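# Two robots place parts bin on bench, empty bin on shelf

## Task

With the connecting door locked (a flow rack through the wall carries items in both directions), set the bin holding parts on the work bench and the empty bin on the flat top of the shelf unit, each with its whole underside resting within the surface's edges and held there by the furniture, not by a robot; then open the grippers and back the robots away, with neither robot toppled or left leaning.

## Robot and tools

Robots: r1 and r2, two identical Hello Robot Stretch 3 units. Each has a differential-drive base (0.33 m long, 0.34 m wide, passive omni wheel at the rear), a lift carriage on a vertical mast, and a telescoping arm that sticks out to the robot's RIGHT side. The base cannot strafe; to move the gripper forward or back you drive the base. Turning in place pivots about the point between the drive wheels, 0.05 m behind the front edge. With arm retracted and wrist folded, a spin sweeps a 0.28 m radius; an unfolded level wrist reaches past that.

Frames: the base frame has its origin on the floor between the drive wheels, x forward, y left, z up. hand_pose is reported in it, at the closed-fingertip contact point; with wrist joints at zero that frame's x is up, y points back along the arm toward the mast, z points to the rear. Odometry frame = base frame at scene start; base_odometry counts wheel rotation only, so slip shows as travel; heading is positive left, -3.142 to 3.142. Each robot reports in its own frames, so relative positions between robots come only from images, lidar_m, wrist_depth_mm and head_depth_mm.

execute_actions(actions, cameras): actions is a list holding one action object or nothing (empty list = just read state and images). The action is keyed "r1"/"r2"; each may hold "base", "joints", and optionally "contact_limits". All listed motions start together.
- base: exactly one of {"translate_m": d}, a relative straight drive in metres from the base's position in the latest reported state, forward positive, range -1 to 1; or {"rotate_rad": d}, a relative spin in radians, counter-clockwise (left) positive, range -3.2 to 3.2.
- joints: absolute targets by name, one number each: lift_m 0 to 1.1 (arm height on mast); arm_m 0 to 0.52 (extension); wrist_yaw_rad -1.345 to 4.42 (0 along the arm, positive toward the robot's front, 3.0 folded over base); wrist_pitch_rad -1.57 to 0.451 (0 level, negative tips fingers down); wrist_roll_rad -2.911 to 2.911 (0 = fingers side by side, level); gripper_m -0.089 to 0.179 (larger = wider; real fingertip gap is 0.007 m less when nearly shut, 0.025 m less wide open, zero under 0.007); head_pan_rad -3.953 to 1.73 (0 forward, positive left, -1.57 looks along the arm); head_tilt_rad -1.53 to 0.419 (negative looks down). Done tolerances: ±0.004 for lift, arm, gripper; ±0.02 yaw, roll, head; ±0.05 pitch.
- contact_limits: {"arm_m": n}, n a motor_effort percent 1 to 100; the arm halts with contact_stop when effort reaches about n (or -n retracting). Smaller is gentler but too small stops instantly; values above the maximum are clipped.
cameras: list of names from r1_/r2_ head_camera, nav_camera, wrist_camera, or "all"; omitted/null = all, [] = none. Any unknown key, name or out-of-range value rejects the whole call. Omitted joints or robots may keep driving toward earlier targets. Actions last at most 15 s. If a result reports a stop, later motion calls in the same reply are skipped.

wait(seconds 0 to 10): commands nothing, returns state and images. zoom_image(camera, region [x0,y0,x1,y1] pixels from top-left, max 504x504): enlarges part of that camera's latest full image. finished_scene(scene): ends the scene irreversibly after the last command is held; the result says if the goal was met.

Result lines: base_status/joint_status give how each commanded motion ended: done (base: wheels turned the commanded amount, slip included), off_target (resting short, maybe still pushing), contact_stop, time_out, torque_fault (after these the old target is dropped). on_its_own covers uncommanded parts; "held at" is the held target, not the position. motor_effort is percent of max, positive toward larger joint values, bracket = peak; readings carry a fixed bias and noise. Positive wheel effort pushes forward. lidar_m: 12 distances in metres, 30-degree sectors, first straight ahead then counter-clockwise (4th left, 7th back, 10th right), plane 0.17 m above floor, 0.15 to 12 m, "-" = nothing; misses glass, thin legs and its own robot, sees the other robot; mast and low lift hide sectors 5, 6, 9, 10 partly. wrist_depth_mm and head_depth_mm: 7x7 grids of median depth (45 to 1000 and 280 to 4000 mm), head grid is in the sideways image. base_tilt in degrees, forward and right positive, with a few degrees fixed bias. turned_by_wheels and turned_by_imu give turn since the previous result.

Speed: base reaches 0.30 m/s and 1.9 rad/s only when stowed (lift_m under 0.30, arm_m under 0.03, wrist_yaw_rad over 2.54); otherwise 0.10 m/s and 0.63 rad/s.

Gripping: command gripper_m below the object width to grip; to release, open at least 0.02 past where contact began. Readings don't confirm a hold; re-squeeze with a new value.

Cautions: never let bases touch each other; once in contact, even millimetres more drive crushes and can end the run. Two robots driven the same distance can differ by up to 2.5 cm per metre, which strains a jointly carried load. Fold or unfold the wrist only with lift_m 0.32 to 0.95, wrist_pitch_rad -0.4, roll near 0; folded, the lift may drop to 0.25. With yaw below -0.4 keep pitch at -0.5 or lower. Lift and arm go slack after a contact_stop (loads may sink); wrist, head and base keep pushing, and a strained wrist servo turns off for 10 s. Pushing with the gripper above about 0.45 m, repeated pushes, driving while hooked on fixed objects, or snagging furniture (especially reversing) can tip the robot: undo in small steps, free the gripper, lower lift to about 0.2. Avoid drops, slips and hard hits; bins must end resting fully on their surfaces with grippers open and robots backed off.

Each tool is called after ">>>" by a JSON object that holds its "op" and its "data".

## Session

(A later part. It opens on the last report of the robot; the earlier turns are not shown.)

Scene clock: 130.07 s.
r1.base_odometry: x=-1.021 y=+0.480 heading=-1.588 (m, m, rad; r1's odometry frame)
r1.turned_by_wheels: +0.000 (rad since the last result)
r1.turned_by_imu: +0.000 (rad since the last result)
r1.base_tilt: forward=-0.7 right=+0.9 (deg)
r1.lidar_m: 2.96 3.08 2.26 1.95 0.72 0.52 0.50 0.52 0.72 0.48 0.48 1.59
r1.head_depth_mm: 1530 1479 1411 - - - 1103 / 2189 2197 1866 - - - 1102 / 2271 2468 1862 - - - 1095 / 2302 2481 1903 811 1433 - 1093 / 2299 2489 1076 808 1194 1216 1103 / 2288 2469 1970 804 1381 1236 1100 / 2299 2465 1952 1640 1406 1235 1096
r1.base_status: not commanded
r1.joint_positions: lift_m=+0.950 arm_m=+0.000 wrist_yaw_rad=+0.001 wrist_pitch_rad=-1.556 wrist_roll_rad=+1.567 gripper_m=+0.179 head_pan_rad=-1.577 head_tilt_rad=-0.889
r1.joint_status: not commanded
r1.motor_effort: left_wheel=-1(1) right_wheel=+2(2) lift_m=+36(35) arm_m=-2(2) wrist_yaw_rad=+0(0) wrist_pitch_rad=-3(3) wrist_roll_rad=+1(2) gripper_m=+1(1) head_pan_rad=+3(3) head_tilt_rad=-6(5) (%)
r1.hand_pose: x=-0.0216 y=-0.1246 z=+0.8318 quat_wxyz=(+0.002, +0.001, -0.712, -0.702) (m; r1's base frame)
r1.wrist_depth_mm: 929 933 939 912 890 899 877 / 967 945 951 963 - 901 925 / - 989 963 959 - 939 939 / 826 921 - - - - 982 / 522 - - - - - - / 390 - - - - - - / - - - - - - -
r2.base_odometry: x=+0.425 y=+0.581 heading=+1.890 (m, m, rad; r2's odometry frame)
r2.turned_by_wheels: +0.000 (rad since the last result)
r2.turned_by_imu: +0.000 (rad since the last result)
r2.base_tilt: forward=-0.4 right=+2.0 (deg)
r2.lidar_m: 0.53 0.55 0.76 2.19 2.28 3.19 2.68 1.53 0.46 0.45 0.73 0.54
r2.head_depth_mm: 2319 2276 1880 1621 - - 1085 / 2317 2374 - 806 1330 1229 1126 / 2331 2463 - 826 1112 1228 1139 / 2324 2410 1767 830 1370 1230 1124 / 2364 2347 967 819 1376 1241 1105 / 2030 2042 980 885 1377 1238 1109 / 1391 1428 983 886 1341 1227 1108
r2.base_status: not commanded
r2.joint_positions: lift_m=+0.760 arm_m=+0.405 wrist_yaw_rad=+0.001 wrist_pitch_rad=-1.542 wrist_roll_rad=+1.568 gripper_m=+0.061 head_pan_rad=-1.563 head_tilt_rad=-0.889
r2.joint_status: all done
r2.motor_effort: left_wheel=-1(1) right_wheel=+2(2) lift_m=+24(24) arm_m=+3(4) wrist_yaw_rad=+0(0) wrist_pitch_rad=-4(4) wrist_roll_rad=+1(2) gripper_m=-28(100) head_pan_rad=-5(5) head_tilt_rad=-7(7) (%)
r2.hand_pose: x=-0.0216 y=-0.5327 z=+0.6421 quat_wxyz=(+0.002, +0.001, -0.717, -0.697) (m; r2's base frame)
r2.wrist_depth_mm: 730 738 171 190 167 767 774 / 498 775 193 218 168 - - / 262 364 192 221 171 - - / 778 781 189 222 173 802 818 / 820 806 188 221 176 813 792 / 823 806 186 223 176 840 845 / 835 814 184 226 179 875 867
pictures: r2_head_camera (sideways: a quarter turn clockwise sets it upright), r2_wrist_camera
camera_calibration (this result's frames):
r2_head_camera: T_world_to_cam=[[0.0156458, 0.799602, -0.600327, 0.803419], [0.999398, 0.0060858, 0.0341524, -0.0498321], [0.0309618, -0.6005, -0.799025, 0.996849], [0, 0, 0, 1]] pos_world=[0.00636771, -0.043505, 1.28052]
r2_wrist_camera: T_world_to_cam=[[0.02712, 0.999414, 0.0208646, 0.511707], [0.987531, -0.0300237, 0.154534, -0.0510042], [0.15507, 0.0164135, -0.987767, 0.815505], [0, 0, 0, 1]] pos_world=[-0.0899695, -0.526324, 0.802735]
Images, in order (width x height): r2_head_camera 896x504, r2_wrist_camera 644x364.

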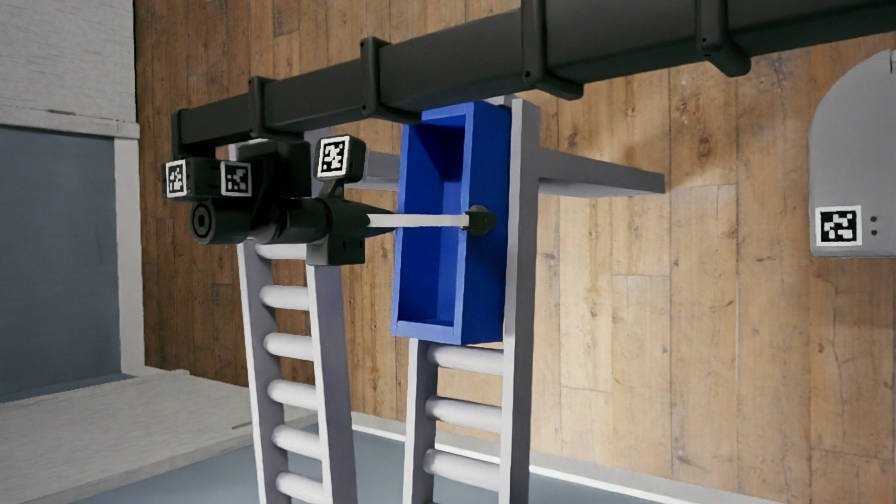

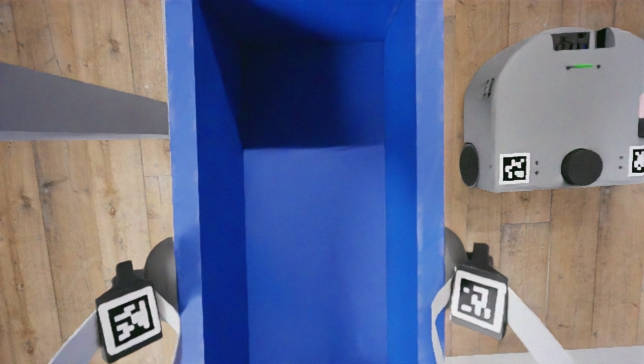

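>>> {"op": "execute_actions", "data": {"actions": [{"r2":{"joints":{"lift_m":0.87}}}], "cameras": []}}

>>> {"op": "execute_actions", "data": {"actions": [{"r2":{"base":{"rotate_rad":0.14},"joints":{"arm_m":0.35}}}], "cameras": ["r2_head_camera"]}}

>>> {"op": "execute_actions", "data": {"actions": [{"r2":{"base":{"translate_m":-1.0}}}], "cameras": []}}

>>> {"op": "execute_actions", "data": {"actions": [{"r2":{"base":{"translate_m":-0.78}}}], "cameras": []}}

>>> {"op": "execute_actions", "data": {"actions": [{"r2":{"base":{"rotate_rad":-0.14}}}], "cameras": ["r2_head_camera","r2_wrist_camera"]}}

Scene clock: 132.40 s.
r1.base_odometry: x=-1.021 y=+0.480 heading=-1.588 (m, m, rad; r1's odometry frame)
r1.turned_by_wheels: +0.000 (rad since the last result)
r1.turned_by_imu: -0.001 (rad since the last result)
r1.base_tilt: forward=-0.7 right=+1.0 (deg)
r1.lidar_m: 2.95 3.08 2.26 1.95 0.72 0.52 0.50 0.52 0.72 0.48 0.48 1.59
r1.head_depth_mm: 1528 1481 1408 - - - 1106 / 2191 2210 1868 - - - 1100 / 2252 2463 1866 - - - 1098 / 2291 2478 1898 808 1418 - 1095 / 2291 2492 1073 810 1188 1216 1103 / 2308 2487 1982 798 1375 1237 1100 / 2297 2455 1967 1649 1410 1228 1098
r1.base_status: not commanded
r1.joint_positions: lift_m=+0.950 arm_m=+0.000 wrist_yaw_rad=+0.001 wrist_pitch_rad=-1.556 wrist_roll_rad=+1.567 gripper_m=+0.179 head_pan_rad=-1.577 head_tilt_rad=-0.889
r1.joint_status: not commanded
r1.motor_effort: left_wheel=+0(1) right_wheel=+2(2) lift_m=+36(35) arm_m=-2(2) wrist_yaw_rad=+1(0) wrist_pitch_rad=-3(3) wrist_roll_rad=+2(2) gripper_m=+1(1) head_pan_rad=+3(3) head_tilt_rad=-5(5) (%)
r1.hand_pose: x=-0.0216 y=-0.1246 z=+0.8318 quat_wxyz=(+0.002, +0.001, -0.712, -0.702) (m; r1's base frame)
r1.wrist_depth_mm: 943 946 935 938 895 884 869 / 951 940 947 930 - 917 931 / - 983 983 965 - 963 919 / 814 927 - - - 977 947 / 517 - - - - - - / 389 - - - - - - / - - - - - - -
r2.base_odometry: x=+0.425 y=+0.581 heading=+1.890 (m, m, rad; r2's odometry frame)
r2.turned_by_wheels: +0.000 (rad since the last result)
r2.turned_by_imu: +0.000 (rad since the last result)
r2.base_tilt: forward=-0.6 right=+2.0 (deg)
r2.lidar_m: 0.53 0.55 0.76 2.20 2.29 3.17 2.68 1.53 0.46 0.45 0.74 0.54
r2.head_depth_mm: 2321 2462 - 1551 1363 1216 1083 / 2218 2235 1788 797 1356 1225 1120 / - - 854 792 1113 1225 1141 / 2289 2396 818 788 1365 1230 1120 / 2328 2332 872 777 1371 1225 1104 / 2056 2042 982 885 1377 1241 1103 / 1398 1435 986 885 1340 1224 1106
r2.base_status: not commanded
r2.joint_positions: lift_m=+0.870 arm_m=+0.405 wrist_yaw_rad=+0.001 wrist_pitch_rad=-1.542 wrist_roll_rad=+1.568 gripper_m=+0.072 head_pan_rad=-1.563 head_tilt_rad=-0.889
r2.joint_status: all done
r2.on_its_own: gripper_m is held at +0.073, not at your +0.060, by its stall guard, which is still easing
r2.motor_effort: left_wheel=+0(1) right_wheel=+2(2) lift_m=+41(42) arm_m=+3(3) wrist_yaw_rad=-1(0) wrist_pitch_rad=-4(4) wrist_roll_rad=+2(1) gripper_m=-5(26) head_pan_rad=-4(4) head_tilt_rad=-7(6) (%)
r2.hand_pose: x=-0.0216 y=-0.5327 z=+0.7515 quat_wxyz=(+0.002, +0.001, -0.717, -0.697) (m; r2's base frame)
r2.wrist_depth_mm: 834 825 174 191 163 861 866 / 238 818 196 220 165 - 876 / 234 364 193 222 155 - - / 231 890 192 221 170 932 940 / 230 898 191 223 172 930 929 / 231 894 188 224 174 952 963 / 225 898 187 227 176 917 908
pictures: none
No camera images: the call's "cameras" was empty. Leave "cameras" out to get every camera's image.

Scene clock: 133.93 s.
r1.base_odometry: x=-1.021 y=+0.480 heading=-1.588 (m, m, rad; r1's odometry frame)
r1.turned_by_wheels: +0.000 (rad since the last result)
r1.turned_by_imu: +0.000 (rad since the last result)
r1.base_tilt: forward=-0.7 right=+1.0 (deg)
r1.lidar_m: 2.96 3.10 2.26 1.95 0.72 0.52 0.51 0.52 0.72 0.48 0.48 1.60
r1.head_depth_mm: 1524 1491 1415 - - - 1101 / 2177 2248 1886 - - - 1099 / 2256 2468 1865 - - - 1094 / 2275 2480 1889 808 1427 - 1089 / 2294 2496 1073 810 1196 1214 1108 / 2293 2512 1981 803 1382 1231 1099 / 2295 2467 1989 1636 1410 1232 1092
r1.base_status: not commanded
r1.joint_positions: lift_m=+0.950 arm_m=+0.000 wrist_yaw_rad=+0.001 wrist_pitch_rad=-1.556 wrist_roll_rad=+1.567 gripper_m=+0.179 head_pan_rad=-1.577 head_tilt_rad=-0.889
r1.joint_status: not commanded
r1.motor_effort: left_wheel=-2(1) right_wheel=+2(2) lift_m=+36(35) arm_m=-2(2) wrist_yaw_rad=+0(0) wrist_pitch_rad=-3(3) wrist_roll_rad=+2(2) gripper_m=+1(1) head_pan_rad=+3(3) head_tilt_rad=-5(5) (%)
r1.hand_pose: x=-0.0216 y=-0.1246 z=+0.8318 quat_wxyz=(+0.002, +0.001, -0.712, -0.702) (m; r1's base frame)
r1.wrist_depth_mm: 930 971 910 891 896 906 895 / 974 971 948 931 - 917 908 / - 964 975 962 - 933 952 / 804 925 - - - 965 986 / 513 - - - - - - / 393 - - - - - - / - - - - - - -
r2.base_odometry: x=+0.425 y=+0.581 heading=+2.030 (m, m, rad; r2's odometry frame)
r2.turned_by_wheels: +0.140 (rad since the last result)
r2.turned_by_imu: +0.142 (rad since the last result)
r2.base_tilt: forward=-0.6 right=+2.0 (deg)
r2.lidar_m: 0.53 0.58 0.90 2.19 2.41 3.77 1.53 1.54 0.45 1.31 0.66 0.53
r2.head_depth_mm: 2250 2354 - 891 1330 1208 1088 / 2220 - 927 693 997 1219 1130 / 2262 - 885 717 1343 1220 1132 / 2354 2323 1411 719 1375 1235 1131 / 1783 1864 1021 684 1402 1222 1100 / 1289 1347 1292 894 1390 1239 1109 / 1009 1053 1035 915 1191 1191 1107
r2.base_status: done
r2.joint_positions: lift_m=+0.870 arm_m=+0.350 wrist_yaw_rad=+0.001 wrist_pitch_rad=-1.542 wrist_roll_rad=+1.568 gripper_m=+0.080 head_pan_rad=-1.563 head_tilt_rad=-0.889
r2.joint_status: all done
r2.on_its_own: gripper_m is held at +0.079, not at your +0.060, by its stall guard, which is still easing
r2.motor_effort: left_wheel=+0(6) right_wheel=+2(6) lift_m=+41(41) arm_m=-4(5) wrist_yaw_rad=-1(0) wrist_pitch_rad=-4(4) wrist_roll_rad=+2(1) gripper_m=-21(23) head_pan_rad=-5(5) head_tilt_rad=-8(7) (%)
r2.hand_pose: x=-0.0216 y=-0.4782 z=+0.7515 quat_wxyz=(+0.002, +0.001, -0.717, -0.697) (m; r2's base frame)
r2.wrist_depth_mm: 317 384 176 190 163 854 892 / 849 569 198 219 163 - 894 / 854 862 196 220 154 - 909 / 885 856 193 223 169 932 924 / 918 919 192 224 168 931 948 / 882 903 190 225 172 946 978 / 813 317 187 227 176 905 987
pictures: r2_head_camera (sideways: a quarter turn clockwise sets it upright)
camera_calibration (this result's frames):
r2_head_camera: T_world_to_cam=[[0.015652, 0.799614, -0.60031, 0.803397], [0.999398, 0.00607721, 0.0341524, -0.049832], [0.030957, -0.600483, -0.799038, 0.996865], [0, 0, 0, 1]] pos_world=[0.00636736, -0.0435046, 1.28052]
Images, in order (width x height): r2_head_camera 896x504.

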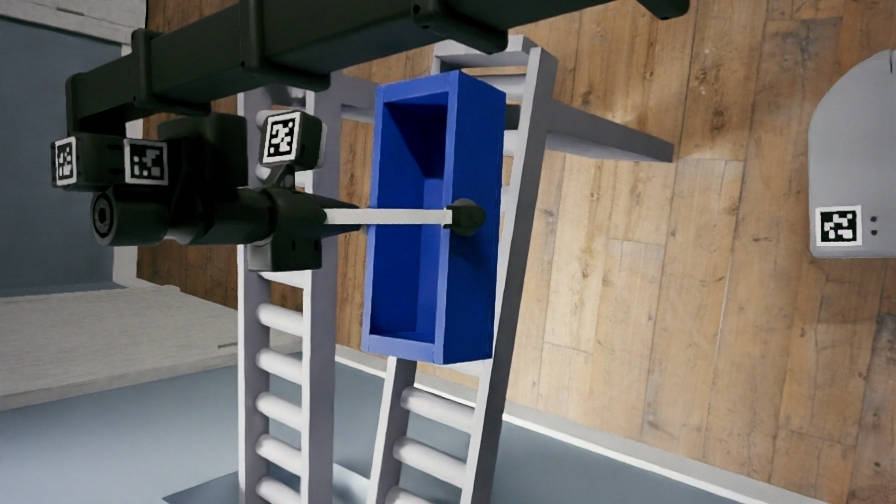

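Scene clock: 145.23 s.
r1.base_odometry: x=-1.021 y=+0.480 heading=-1.588 (m, m, rad; r1's odometry frame)
r1.turned_by_wheels: +0.000 (rad since the last result)
r1.turned_by_imu: -0.003 (rad since the last result)
r1.base_tilt: forward=-0.7 right=+0.9 (deg)
r1.lidar_m: 2.95 3.08 2.26 1.95 0.72 0.52 0.50 0.52 0.72 0.48 0.48 1.59
r1.head_depth_mm: 1520 1476 1406 - - - 1101 / 2181 2223 1878 - - - 1105 / 2268 2463 1859 - - - 1088 / 2273 2470 1898 811 1423 - 1089 / 2283 2466 1072 809 1192 1218 1102 / 2315 2493 1987 804 1383 1235 1094 / 2305 2484 1979 1646 1409 1224 1093
r1.base_status: not commanded
r1.joint_positions: lift_m=+0.950 arm_m=+0.000 wrist_yaw_rad=+0.001 wrist_pitch_rad=-1.556 wrist_roll_rad=+1.567 gripper_m=+0.179 head_pan_rad=-1.577 head_tilt_rad=-0.889
r1.joint_status: not commanded
r1.motor_effort: left_wheel=-1(2) right_wheel=+2(2) lift_m=+36(35) arm_m=-2(1) wrist_yaw_rad=+0(0) wrist_pitch_rad=-3(3) wrist_roll_rad=+1(1) gripper_m=+1(1) head_pan_rad=+2(3) head_tilt_rad=-5(6) (%)
r1.hand_pose: x=-0.0216 y=-0.1246 z=+0.8318 quat_wxyz=(+0.002, +0.001, -0.712, -0.702) (m; r1's base frame)
r1.wrist_depth_mm: 950 950 911 923 901 912 900 / 971 974 967 937 - 903 905 / - 978 975 986 - 956 928 / 822 938 - - - 953 977 / 522 - - - - - - / 387 - - - - - - / - - - - - - -
r2.base_odometry: x=+0.868 y=-0.315 heading=+2.030 (m, m, rad; r2's odometry frame)
r2.turned_by_wheels: +0.000 (rad since the last result)
r2.turned_by_imu: +0.004 (rad since the last result)
r2.base_tilt: forward=-0.6 right=+2.1 (deg)
r2.lidar_m: 1.52 1.67 2.37 2.35 2.59 2.83 1.10 0.61 0.70 2.40 1.07 0.93
r2.head_depth_mm: 2101 2323 - 1594 1367 1219 1089 / 2058 - 1831 691 1379 1227 1126 / 2094 - 1800 716 1390 1219 1137 / 2195 2354 1830 720 1400 1231 1130 / 2288 2351 1921 686 1399 1233 1106 / 2289 2332 1933 1631 1405 1232 1106 / 2355 2364 1940 1644 1416 1241 1108
r2.base_status: done
r2.joint_positions: lift_m=+0.870 arm_m=+0.350 wrist_yaw_rad=+0.001 wrist_pitch_rad=-1.542 wrist_roll_rad=+1.568 gripper_m=+0.083 head_pan_rad=-1.563 head_tilt_rad=-0.889
r2.joint_status: not commanded
r2.on_its_own: gripper_m is held at +0.082, not at your +0.060, by its stall guard, which is not easing now
r2.motor_effort: left_wheel=-1(5) right_wheel=+2(4) lift_m=+41(41) arm_m=-3(3) wrist_yaw_rad=-1(1) wrist_pitch_rad=-4(4) wrist_roll_rad=+2(1) gripper_m=-20(21) head_pan_rad=-4(4) head_tilt_rad=-7(8) (%)
r2.hand_pose: x=-0.0216 y=-0.4782 z=+0.7515 quat_wxyz=(+0.002, +0.001, -0.717, -0.697) (m; r2's base frame)
r2.wrist_depth_mm: 847 825 175 192 178 853 888 / 847 838 199 219 164 - 858 / 885 850 196 222 165 - 855 / 879 896 194 222 167 900 928 / 907 884 191 225 169 911 944 / 922 921 191 225 172 956 960 / 926 952 187 227 174 - -
pictures: none
No camera images: the call's "cameras" was empty. Leave "cameras" out to get every camera's image.

Scene clock: 154.33 s.
r1.base_odometry: x=-1.021 y=+0.480 heading=-1.588 (m, m, rad; r1's odometry frame)
r1.turned_by_wheels: +0.000 (rad since the last result)
r1.turned_by_imu: -0.002 (rad since the last result)
r1.base_tilt: forward=-0.7 right=+1.0 (deg)
r1.lidar_m: 2.95 3.08 2.26 1.95 0.72 0.52 0.50 0.52 0.72 0.48 0.48 1.59
r1.head_depth_mm: 1525 1485 1410 - - - 1104 / 2187 2219 1864 - - - 1096 / 2265 2481 1874 - - - 1094 / 2290 2463 1872 812 1421 - 1087 / 2291 2483 1077 808 1190 1216 1102 / 2290 2509 1972 801 1379 1236 1098 / 2311 2447 1984 1637 1408 1231 1097
r1.base_status: not commanded
r1.joint_positions: lift_m=+0.950 arm_m=+0.000 wrist_yaw_rad=+0.001 wrist_pitch_rad=-1.556 wrist_roll_rad=+1.567 gripper_m=+0.179 head_pan_rad=-1.577 head_tilt_rad=-0.889
r1.joint_status: not commanded
r1.motor_effort: left_wheel=-2(2) right_wheel=+2(2) lift_m=+35(35) arm_m=-2(1) wrist_yaw_rad=+1(0) wrist_pitch_rad=-3(3) wrist_roll_rad=+2(2) gripper_m=+1(1) head_pan_rad=+3(3) head_tilt_rad=-6(5) (%)
r1.hand_pose: x=-0.0216 y=-0.1246 z=+0.8318 quat_wxyz=(+0.002, +0.001, -0.712, -0.702) (m; r1's base frame)
r1.wrist_depth_mm: 929 921 918 900 893 907 904 / 968 952 959 928 - 948 896 / - 978 984 991 - 942 934 / 821 935 - - - - 983 / 524 - - - - - - / 390 - - - - - - / - - - - - - -
r2.base_odometry: x=+1.213 y=-1.014 heading=+2.030 (m, m, rad; r2's odometry frame)
r2.turned_by_wheels: +0.000 (rad since the last result)
r2.turned_by_imu: +0.003 (rad since the last result)
r2.base_tilt: forward=-0.6 right=+2.2 (deg)
r2.lidar_m: 1.66 2.53 2.49 2.48 2.51 2.04 0.90 0.40 0.41 2.29 0.47 1.66
r2.head_depth_mm: 2000 2227 - 827 720 999 1092 / 1972 - 1839 693 737 1129 1124 / 1985 - 1811 717 739 1156 1140 / 2089 2299 1858 721 756 1175 1123 / 2121 2325 1929 682 759 1184 1100 / 2145 2357 1928 845 779 1190 1105 / 2208 2415 1937 1631 857 1245 1109
r2.base_status: done
r2.joint_positions: lift_m=+0.870 arm_m=+0.350 wrist_yaw_rad=+0.001 wrist_pitch_rad=-1.542 wrist_roll_rad=+1.568 gripper_m=+0.083 head_pan_rad=-1.563 head_tilt_rad=-0.889
r2.joint_status: not commanded
r2.on_its_own: gripper_m is held at +0.082, not at your +0.060, by its stall guard, which is not easing now
r2.motor_effort: left_wheel=-1(5) right_wheel=+2(3) lift_m=+41(41) arm_m=-4(4) wrist_yaw_rad=-1(0) wrist_pitch_rad=-4(4) wrist_roll_rad=+1(1) gripper_m=-20(20) head_pan_rad=-4(5) head_tilt_rad=-7(7) (%)
r2.hand_pose: x=-0.0216 y=-0.4782 z=+0.7515 quat_wxyz=(+0.002, +0.001, -0.717, -0.697) (m; r2's base frame)
r2.wrist_depth_mm: 821 279 176 189 178 832 877 / 861 289 199 218 195 293 909 / 888 289 197 222 167 302 919 / 845 296 193 222 168 944 913 / 881 304 193 223 169 926 958 / 937 305 191 225 171 945 987 / 934 317 189 229 175 - -
pictures: none
No camera images: the call's "cameras" was empty. Leave "cameras" out to get every camera's image.

Scene clock: 155.80 s.
r1.base_odometry: x=-1.021 y=+0.480 heading=-1.588 (m, m, rad; r1's odometry frame)
r1.turned_by_wheels: +0.000 (rad since the last result)
r1.turned_by_imu: +0.000 (rad since the last result)
r1.base_tilt: forward=-0.7 right=+1.0 (deg)
r1.lidar_m: 2.96 3.09 2.26 1.95 0.72 0.52 0.50 0.52 0.72 0.48 0.48 1.59
r1.head_depth_mm: 1525 1478 1416 - - - 1103 / 2192 2223 1868 - - - 1100 / 2270 2452 1875 - - - 1097 / 2273 2463 1906 805 1435 - 1088 / 2309 2495 1072 807 1192 1211 1102 / 2286 2511 2000 803 1381 1243 1099 / 2306 2470 1978 1639 1405 1231 1096
r1.base_status: not commanded
r1.joint_positions: lift_m=+0.950 arm_m=+0.000 wrist_yaw_rad=+0.001 wrist_pitch_rad=-1.556 wrist_roll_rad=+1.567 gripper_m=+0.179 head_pan_rad=-1.577 head_tilt_rad=-0.889
r1.joint_status: not commanded
r1.motor_effort: left_wheel=-1(1) right_wheel=+2(2) lift_m=+35(35) arm_m=-2(2) wrist_yaw_rad=+1(1) wrist_pitch_rad=-3(3) wrist_roll_rad=+2(1) gripper_m=+1(1) head_pan_rad=+3(3) head_tilt_rad=-5(6) (%)
r1.hand_pose: x=-0.0216 y=-0.1246 z=+0.8318 quat_wxyz=(+0.002, +0.001, -0.712, -0.702) (m; r1's base frame)
r1.wrist_depth_mm: 937 923 932 888 904 911 887 / 953 964 929 912 - 905 906 / - 969 990 980 - 934 933 / 810 920 - - - 977 983 / 515 - - - - - - / 388 - - - - - - / - - - - - - -
r2.base_odometry: x=+1.213 y=-1.014 heading=+1.890 (m, m, rad; r2's odometry frame)
r2.turned_by_wheels: -0.140 (rad since the last result)
r2.turned_by_imu: -0.142 (rad since the last result)
r2.base_tilt: forward=-0.5 right=+2.0 (deg)
r2.lidar_m: 1.66 2.39 2.56 2.48 2.60 2.09 2.03 0.90 0.40 2.29 0.48 0.47
r2.head_depth_mm: 2070 2244 - 831 743 1148 1093 / 2004 - 1839 689 750 1149 1124 / 1988 - 1808 717 756 1151 1138 / 2087 2275 1838 719 758 1156 1120 / 2069 2260 1935 681 760 1160 1101 / 2043 2281 1928 850 763 1167 1105 / 2043 2318 1954 852 767 1202 1106
r2.base_status: done
r2.joint_positions: lift_m=+0.870 arm_m=+0.350 wrist_yaw_rad=+0.001 wrist_pitch_rad=-1.542 wrist_roll_rad=+1.568 gripper_m=+0.083 head_pan_rad=-1.563 head_tilt_rad=-0.889
r2.joint_status: not commanded
r2.on_its_own: gripper_m is held at +0.082, not at your +0.060, by its stall guard, which is not easing now
r2.motor_effort: left_wheel=+2(6) right_wheel=-1(6) lift_m=+41(41) arm_m=-3(4) wrist_yaw_rad=-1(1) wrist_pitch_rad=-4(4) wrist_roll_rad=+1(1) gripper_m=-20(20) head_pan_rad=-5(5) head_tilt_rad=-7(7) (%)
r2.hand_pose: x=-0.0216 y=-0.4782 z=+0.7515 quat_wxyz=(+0.002, +0.001, -0.717, -0.697) (m; r2's base frame)
r2.wrist_depth_mm: 555 282 176 192 178 863 873 / 852 284 199 218 195 - 883 / 860 295 195 223 197 - 881 / 882 294 195 221 167 922 937 / 930 303 191 224 170 948 965 / 912 308 191 227 170 966 933 / 925 318 187 227 174 996 -
pictures: r2_head_camera (sideways: a quarter turn clockwise sets it upright), r2_wrist_camera
camera_calibration (this result's frames):
r2_head_camera: T_world_to_cam=[[0.0156694, 0.799614, -0.60031, 0.803397], [0.999398, 0.0060554, 0.0341524, -0.049832], [0.0309439, -0.600483, -0.799038, 0.996865], [0, 0, 0, 1]] pos_world=[0.00636642, -0.0435046, 1.28052]
r2_wrist_camera: T_world_to_cam=[[0.0271202, 0.999414, 0.0208646, 0.45496], [0.987531, -0.0300239, 0.154534, -0.0662646], [0.15507, 0.0164134, -0.987767, 0.922611], [0, 0, 0, 1]] pos_world=[-0.0899695, -0.471826, 0.912073]
Images, in order (width x height): r2_head_camera 896x504, r2_wrist_camera 644x364.

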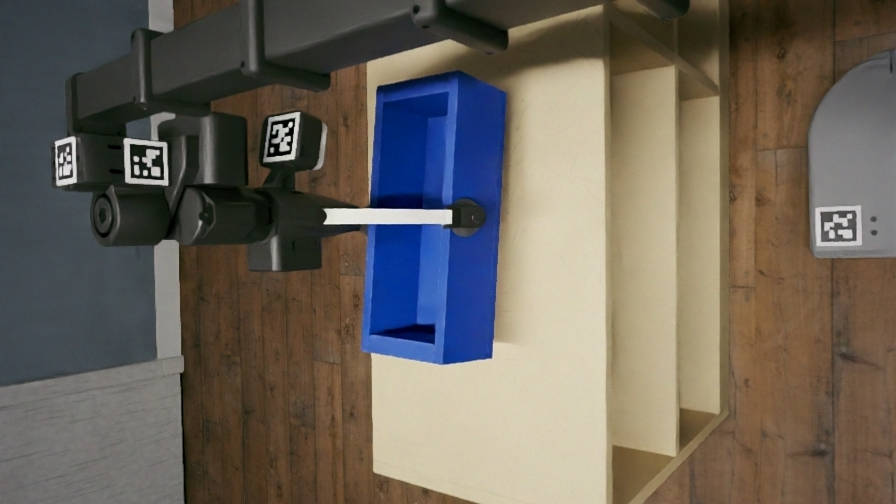

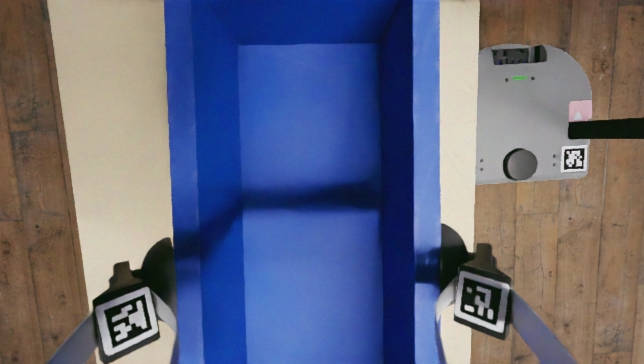

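>>> {"op": "execute_actions", "data": {"actions": [{"r2":{"joints":{"lift_m":0.805,"arm_m":0.37}}}], "cameras": []}}

>>> {"op": "execute_actions", "data": {"actions": [{"r2":{"joints":{"gripper_m":0.179}}}], "cameras": []}}

>>> {"op": "execute_actions", "data": {"actions": [{"r2":{"joints":{"lift_m":0.92}}}], "cameras": []}}

>>> {"op": "execute_actions", "data": {"actions": [{"r2":{"joints":{"arm_m":0.0}}}], "cameras": ["r2_head_camera","r2_nav_camera"]}}

Scene clock: 157.50 s.
r1.base_odometry: x=-1.021 y=+0.480 heading=-1.588 (m, m, rad; r1's odometry frame)
r1.turned_by_wheels: +0.000 (rad since the last result)
r1.turned_by_imu: +0.000 (rad since the last result)
r1.base_tilt: forward=-0.7 right=+0.9 (deg)
r1.lidar_m: 2.95 3.08 2.25 1.95 0.71 0.52 0.50 0.52 0.72 0.48 0.48 1.59
r1.head_depth_mm: 1521 1489 1418 - - - 1104 / 2172 2225 1858 - - - 1099 / 2271 2461 1865 - - - 1096 / 2292 2483 1919 812 1434 - 1094 / 2301 2490 1073 810 1194 1218 1106 / 2315 2487 1983 804 1381 1237 1097 / 2314 2477 1974 1634 1412 1229 1100
r1.base_status: not commanded
r1.joint_positions: lift_m=+0.950 arm_m=+0.000 wrist_yaw_rad=+0.001 wrist_pitch_rad=-1.556 wrist_roll_rad=+1.567 gripper_m=+0.179 head_pan_rad=-1.577 head_tilt_rad=-0.889
r1.joint_status: not commanded
r1.motor_effort: left_wheel=-1(1) right_wheel=+2(2) lift_m=+36(35) arm_m=-2(2) wrist_yaw_rad=+0(1) wrist_pitch_rad=-3(3) wrist_roll_rad=+1(2) gripper_m=+1(1) head_pan_rad=+2(3) head_tilt_rad=-5(5) (%)
r1.hand_pose: x=-0.0216 y=-0.1246 z=+0.8318 quat_wxyz=(+0.002, +0.001, -0.712, -0.702) (m; r1's base frame)
r1.wrist_depth_mm: 943 940 915 908 883 901 904 / 972 965 952 925 - 899 899 / - - 975 995 - 928 933 / 802 911 - - - 966 989 / 511 - - - - - - / 388 - - - - - - / - - - - - - -
r2.base_odometry: x=+1.213 y=-1.014 heading=+1.890 (m, m, rad; r2's odometry frame)
r2.turned_by_wheels: +0.000 (rad since the last result)
r2.turned_by_imu: +0.000 (rad since the last result)
r2.base_tilt: forward=-0.9 right=+1.9 (deg)
r2.lidar_m: 1.67 2.40 2.56 2.48 2.59 2.10 2.03 0.90 0.40 2.29 0.48 0.47
r2.head_depth_mm: 2054 2278 1943 - - 1153 1085 / 2061 2255 1848 741 752 1146 1123 / 2070 - 1803 774 756 1151 1140 / 2063 2284 1908 765 755 1151 1125 / 2070 2264 1914 765 762 1160 1097 / 2058 2278 1933 850 763 1159 1103 / 2076 2304 1936 849 764 1199 1114
r2.base_status: not commanded
r2.joint_positions: lift_m=+0.805 arm_m=+0.370 wrist_yaw_rad=+0.001 wrist_pitch_rad=-1.542 wrist_roll_rad=+1.568 gripper_m=+0.083 head_pan_rad=-1.563 head_tilt_rad=-0.889
r2.joint_status: all done
r2.on_its_own: gripper_m is held at +0.082, not at your +0.060, by its stall guard, which is not easing now
r2.motor_effort: left_wheel=+2(2) right_wheel=-1(1) lift_m=+24(37) arm_m=+4(5) wrist_yaw_rad=+1(1) wrist_pitch_rad=-4(4) wrist_roll_rad=+1(1) gripper_m=-20(20) head_pan_rad=-4(5) head_tilt_rad=-7(7) (%)
r2.hand_pose: x=-0.0216 y=-0.4977 z=+0.6871 quat_wxyz=(+0.002, +0.001, -0.717, -0.697) (m; r2's base frame)
r2.wrist_depth_mm: 221 220 175 196 162 227 818 / 224 225 200 215 163 232 - / 230 228 196 220 164 236 - / 234 235 196 221 166 242 851 / 240 238 193 223 169 245 882 / 246 241 191 227 172 252 893 / 869 251 189 229 208 259 926
pictures: none
No camera images: the call's "cameras" was empty. Leave "cameras" out to get every camera's image.

Scene clock: 158.97 s.
r1.base_odometry: x=-1.021 y=+0.480 heading=-1.588 (m, m, rad; r1's odometry frame)
r1.turned_by_wheels: +0.000 (rad since the last result)
r1.turned_by_imu: +0.000 (rad since the last result)
r1.base_tilt: forward=-0.7 right=+1.0 (deg)
r1.lidar_m: 2.96 3.09 2.26 1.95 0.72 0.52 0.50 0.52 0.72 0.48 0.48 1.59
r1.head_depth_mm: 1519 1484 1397 - - - 1102 / 2205 2198 1864 - - - 1100 / 2266 2497 1856 - - - 1095 / 2261 2497 1900 810 1421 - 1088 / 2279 2490 1072 809 1199 1222 1101 / 2296 2510 1993 803 1385 1241 1098 / 2293 2467 1971 1646 1405 1229 1098
r1.base_status: not commanded
r1.joint_positions: lift_m=+0.950 arm_m=+0.000 wrist_yaw_rad=+0.001 wrist_pitch_rad=-1.556 wrist_roll_rad=+1.567 gripper_m=+0.179 head_pan_rad=-1.577 head_tilt_rad=-0.889
r1.joint_status: not commanded
r1.motor_effort: left_wheel=-2(1) right_wheel=+2(2) lift_m=+35(35) arm_m=-2(2) wrist_yaw_rad=+1(1) wrist_pitch_rad=-3(3) wrist_roll_rad=+2(1) gripper_m=+1(1) head_pan_rad=+3(3) head_tilt_rad=-6(6) (%)
r1.hand_pose: x=-0.0216 y=-0.1246 z=+0.8318 quat_wxyz=(+0.002, +0.001, -0.712, -0.702) (m; r1's base frame)
r1.wrist_depth_mm: 927 941 940 928 925 902 896 / 946 936 923 953 - 905 899 / - 964 995 977 - 950 925 / 813 927 - - - 978 982 / 517 - - - - - - / 393 - - - - - - / - - - - - - -
r2.base_odometry: x=+1.213 y=-1.014 heading=+1.890 (m, m, rad; r2's odometry frame)
r2.turned_by_wheels: +0.000 (rad since the last result)
r2.turned_by_imu: +0.000 (rad since the last result)
r2.base_tilt: forward=-0.6 right=+1.9 (deg)
r2.lidar_m: 1.66 2.39 2.56 2.48 2.59 2.09 2.03 0.90 0.40 2.29 0.48 0.47
r2.head_depth_mm: 2060 2265 1925 - - 1154 1087 / 2077 2262 1848 748 751 1146 1133 / 2072 - 1790 803 753 1146 1139 / 2091 2281 1901 803 758 1159 1128 / 2068 2250 1917 778 761 1165 1108 / 2055 2303 1934 847 760 1161 1106 / 2053 2319 1941 855 767 1203 1106
r2.base_status: not commanded
r2.joint_positions: lift_m=+0.805 arm_m=+0.370 wrist_yaw_rad=+0.001 wrist_pitch_rad=-1.545 wrist_roll_rad=+1.568 gripper_m=+0.179 head_pan_rad=-1.563 head_tilt_rad=-0.889
r2.joint_status: all done
r2.motor_effort: left_wheel=+1(1) right_wheel=-1(1) lift_m=+24(24) arm_m=+4(4) wrist_yaw_rad=-1(1) wrist_pitch_rad=-2(4) wrist_roll_rad=+2(1) gripper_m=+0(85) head_pan_rad=-5(4) head_tilt_rad=-7(7) (%)
r2.hand_pose: x=-0.0216 y=-0.4968 z=+0.6872 quat_wxyz=(+0.002, +0.001, -0.716, -0.698) (m; r2's base frame)
r2.wrist_depth_mm: 221 220 179 206 186 227 805 / 222 226 204 220 190 235 - / 228 228 200 225 192 238 - / 233 233 199 228 197 245 851 / 239 240 195 234 200 247 884 / 842 246 191 239 206 254 899 / - 250 188 243 209 260 902
pictures: none
No camera images: the call's "cameras" was empty. Leave "cameras" out to get every camera's image.

Scene clock: 160.83 s.
r1.base_odometry: x=-1.021 y=+0.480 heading=-1.588 (m, m, rad; r1's odometry frame)
r1.turned_by_wheels: +0.000 (rad since the last result)
r1.turned_by_imu: +0.000 (rad since the last result)
r1.base_tilt: forward=-0.7 right=+1.0 (deg)
r1.lidar_m: 2.96 3.08 2.25 1.95 0.72 0.52 0.50 0.52 0.72 0.48 0.48 1.59
r1.head_depth_mm: 1531 1482 1409 - - - 1101 / 2198 2225 1879 - - - 1102 / 2259 2496 1856 - - - 1098 / 2262 2496 1891 812 1432 - 1091 / 2277 2474 1073 809 1190 1220 1101 / 2279 2466 1968 803 1386 1237 1099 / 2303 2481 1955 1629 1402 1236 1095
r1.base_status: not commanded
r1.joint_positions: lift_m=+0.950 arm_m=+0.000 wrist_yaw_rad=+0.001 wrist_pitch_rad=-1.556 wrist_roll_rad=+1.567 gripper_m=+0.179 head_pan_rad=-1.577 head_tilt_rad=-0.889
r1.joint_status: not commanded
r1.motor_effort: left_wheel=-2(1) right_wheel=+2(2) lift_m=+36(35) arm_m=-1(1) wrist_yaw_rad=+0(0) wrist_pitch_rad=-3(3) wrist_roll_rad=+2(2) gripper_m=+1(1) head_pan_rad=+2(3) head_tilt_rad=-5(5) (%)
r1.hand_pose: x=-0.0216 y=-0.1246 z=+0.8318 quat_wxyz=(+0.002, +0.001, -0.712, -0.702) (m; r1's base frame)
r1.wrist_depth_mm: 959 939 925 872 900 919 882 / 983 950 952 946 - 930 929 / - - 970 959 - 942 912 / 813 907 - - - 968 981 / 512 - - - - - - / 387 - - - - - - / - - - - - - -
r2.base_odometry: x=+1.213 y=-1.014 heading=+1.890 (m, m, rad; r2's odometry frame)
r2.turned_by_wheels: +0.000 (rad since the last result)
r2.turned_by_imu: +0.000 (rad since the last result)
r2.base_tilt: forward=-0.7 right=+2.0 (deg)
r2.lidar_m: 1.66 2.39 2.55 2.48 2.60 2.10 2.04 0.90 0.40 2.29 0.48 0.47
r2.head_depth_mm: 1989 - 1835 821 747 1147 1087 / - 2304 1882 779 751 1142 1125 / - - 1906 804 754 1155 1134 / 2069 2310 1895 807 758 1158 1129 / 2091 2268 1919 778 760 1160 1099 / 2045 2301 1925 847 764 1173 1112 / 2065 2308 1928 853 765 1204 1108
r2.base_status: not commanded
r2.joint_positions: lift_m=+0.920 arm_m=+0.370 wrist_yaw_rad=+0.001 wrist_pitch_rad=-1.545 wrist_roll_rad=+1.568 gripper_m=+0.179 head_pan_rad=-1.563 head_tilt_rad=-0.889
r2.joint_status: all done
r2.motor_effort: left_wheel=+2(2) right_wheel=-1(1) lift_m=+39(40) arm_m=+4(4) wrist_yaw_rad=+0(1) wrist_pitch_rad=-3(3) wrist_roll_rad=+2(1) gripper_m=+0(0) head_pan_rad=-4(5) head_tilt_rad=-7(7) (%)
r2.hand_pose: x=-0.0216 y=-0.4968 z=+0.8016 quat_wxyz=(+0.002, +0.001, -0.716, -0.698) (m; r2's base frame)
r2.wrist_depth_mm: 885 326 327 253 332 931 906 / 866 331 333 330 339 - 925 / 919 345 339 334 349 - 939 / 936 346 344 338 358 - 982 / 951 360 355 346 360 - - / 938 362 359 357 371 - - / - 373 366 317 377 - -
pictures: none
No camera images: the call's "cameras" was empty. Leave "cameras" out to get every camera's image.

Scene clock: 164.77 s.
r1.base_odometry: x=-1.021 y=+0.480 heading=-1.588 (m, m, rad; r1's odometry frame)
r1.turned_by_wheels: +0.000 (rad since the last result)
r1.turned_by_imu: -0.001 (rad since the last result)
r1.base_tilt: forward=-0.7 right=+1.0 (deg)
r1.lidar_m: 2.96 3.10 2.26 1.95 0.71 0.52 0.50 0.53 0.72 0.48 0.48 1.59
r1.head_depth_mm: 1535 1486 1412 - - - 1103 / 2215 2250 1877 - - - 1102 / 2271 2461 1881 - - - 1090 / 2275 2468 1888 811 1430 - 1093 / 2286 2491 1073 812 1200 1210 1102 / 2295 2494 1963 801 1382 1235 1098 / 2306 2475 1978 1646 1410 1234 1096
r1.base_status: not commanded
r1.joint_positions: lift_m=+0.950 arm_m=+0.000 wrist_yaw_rad=+0.001 wrist_pitch_rad=-1.556 wrist_roll_rad=+1.567 gripper_m=+0.179 head_pan_rad=-1.577 head_tilt_rad=-0.889
r1.joint_status: not commanded
r1.motor_effort: left_wheel=-2(1) right_wheel=+2(2) lift_m=+36(35) arm_m=-2(2) wrist_yaw_rad=+0(0) wrist_pitch_rad=-3(3) wrist_roll_rad=+1(2) gripper_m=+1(1) head_pan_rad=+3(3) head_tilt_rad=-6(6) (%)
r1.hand_pose: x=-0.0216 y=-0.1246 z=+0.8318 quat_wxyz=(+0.002, +0.001, -0.712, -0.702) (m; r1's base frame)
r1.wrist_depth_mm: 932 969 927 896 884 886 903 / 952 961 945 936 - 922 910 / - 978 970 981 - 920 951 / 801 916 - - - 953 963 / 517 - - - - - - / 391 - - - - - - / - - - - - - -
r2.base_odometry: x=+1.213 y=-1.014 heading=+1.890 (m, m, rad; r2's odometry frame)
r2.turned_by_wheels: +0.000 (rad since the last result)
r2.turned_by_imu: +0.000 (rad since the last result)
r2.base_tilt: forward=-0.7 right=+2.0 (deg)
r2.lidar_m: 1.67 2.39 2.55 2.48 2.59 2.09 2.03 0.90 0.40 2.29 0.48 0.47
r2.head_depth_mm: 2078 2273 1919 - - - 1092 / 2088 2258 1883 798 - 1161 1124 / 2062 2266 1901 803 - - - / 2058 2266 1910 806 758 - 1120 / 2089 2309 1923 778 756 1154 1099 / 2047 2301 1930 851 764 1162 1101 / 2071 2295 1961 855 768 1201 1105
r2.base_status: not commanded
r2.joint_positions: lift_m=+0.920 arm_m=+0.000 wrist_yaw_rad=+0.001 wrist_pitch_rad=-1.545 wrist_roll_rad=+1.568 gripper_m=+0.179 head_pan_rad=-1.563 head_tilt_rad=-0.889
r2.joint_status: all done
r2.motor_effort: left_wheel=+1(1) right_wheel=-1(1) lift_m=+39(39) arm_m=-4(4) wrist_yaw_rad=-1(0) wrist_pitch_rad=-3(2) wrist_roll_rad=+1(1) gripper_m=+0(0) head_pan_rad=-4(4) head_tilt_rad=-7(7) (%)
r2.hand_pose: x=-0.0216 y=-0.1273 z=+0.8016 quat_wxyz=(+0.002, +0.001, -0.716, -0.698) (m; r2's base frame)
r2.wrist_depth_mm: 322 435 845 891 871 918 910 / 333 584 840 915 946 910 916 / 334 585 841 - - 924 935 / 350 605 891 966 964 961 975 / 347 625 871 964 - - - / 357 626 891 - - - - / - 388 787 - - - -
pictures: r2_head_camera (sideways: a quarter turn clockwise sets it upright), r2_nav_camera (sideways: a quarter turn counterclockwise sets it upright)
camera_calibration (this result's frames):
r2_head_camera: T_world_to_cam=[[0.0156702, 0.799615, -0.600308, 0.803395], [0.999398, 0.00605438, 0.0341524, -0.049832], [0.0309433, -0.600482, -0.799039, 0.996867], [0, 0, 0, 1]] pos_world=[0.00636637, -0.0435045, 1.28052]
r2_nav_camera: T_world_to_cam=[[0.0399849, -0.808327, 0.587374, -0.724528], [-0.99891, -0.0181697, 0.0429951, 0.00369451], [-0.0240816, -0.588453, -0.808173, 1.00632], [0, 0, 0, 1]] pos_world=[0.0568946, 0.00658633, 1.23869]
Images, in order (width x height): r2_head_camera 896x504, r2_nav_camera 672x504.

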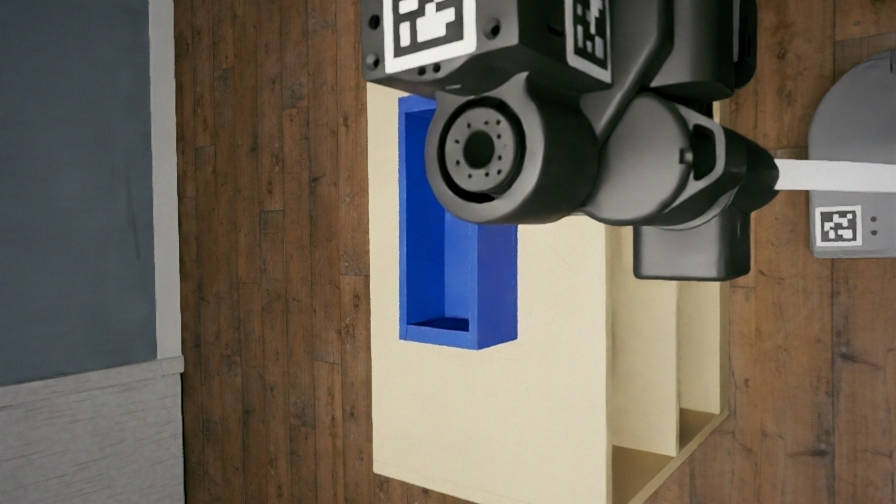

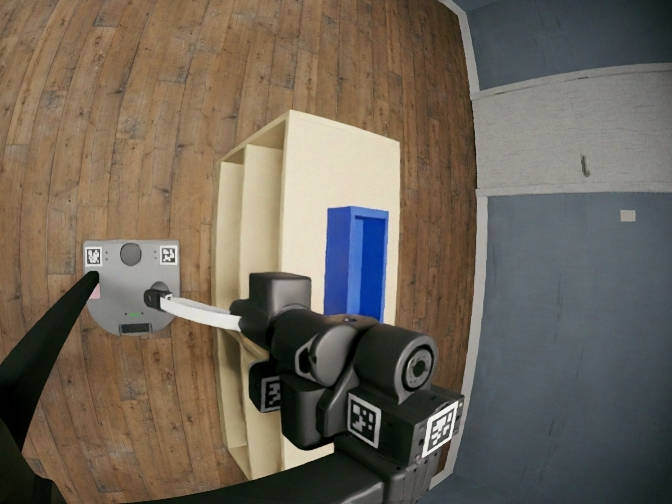

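>>> {"op": "finished_scene", "data": {"scene": 1}}

The scene is finished: the task was done.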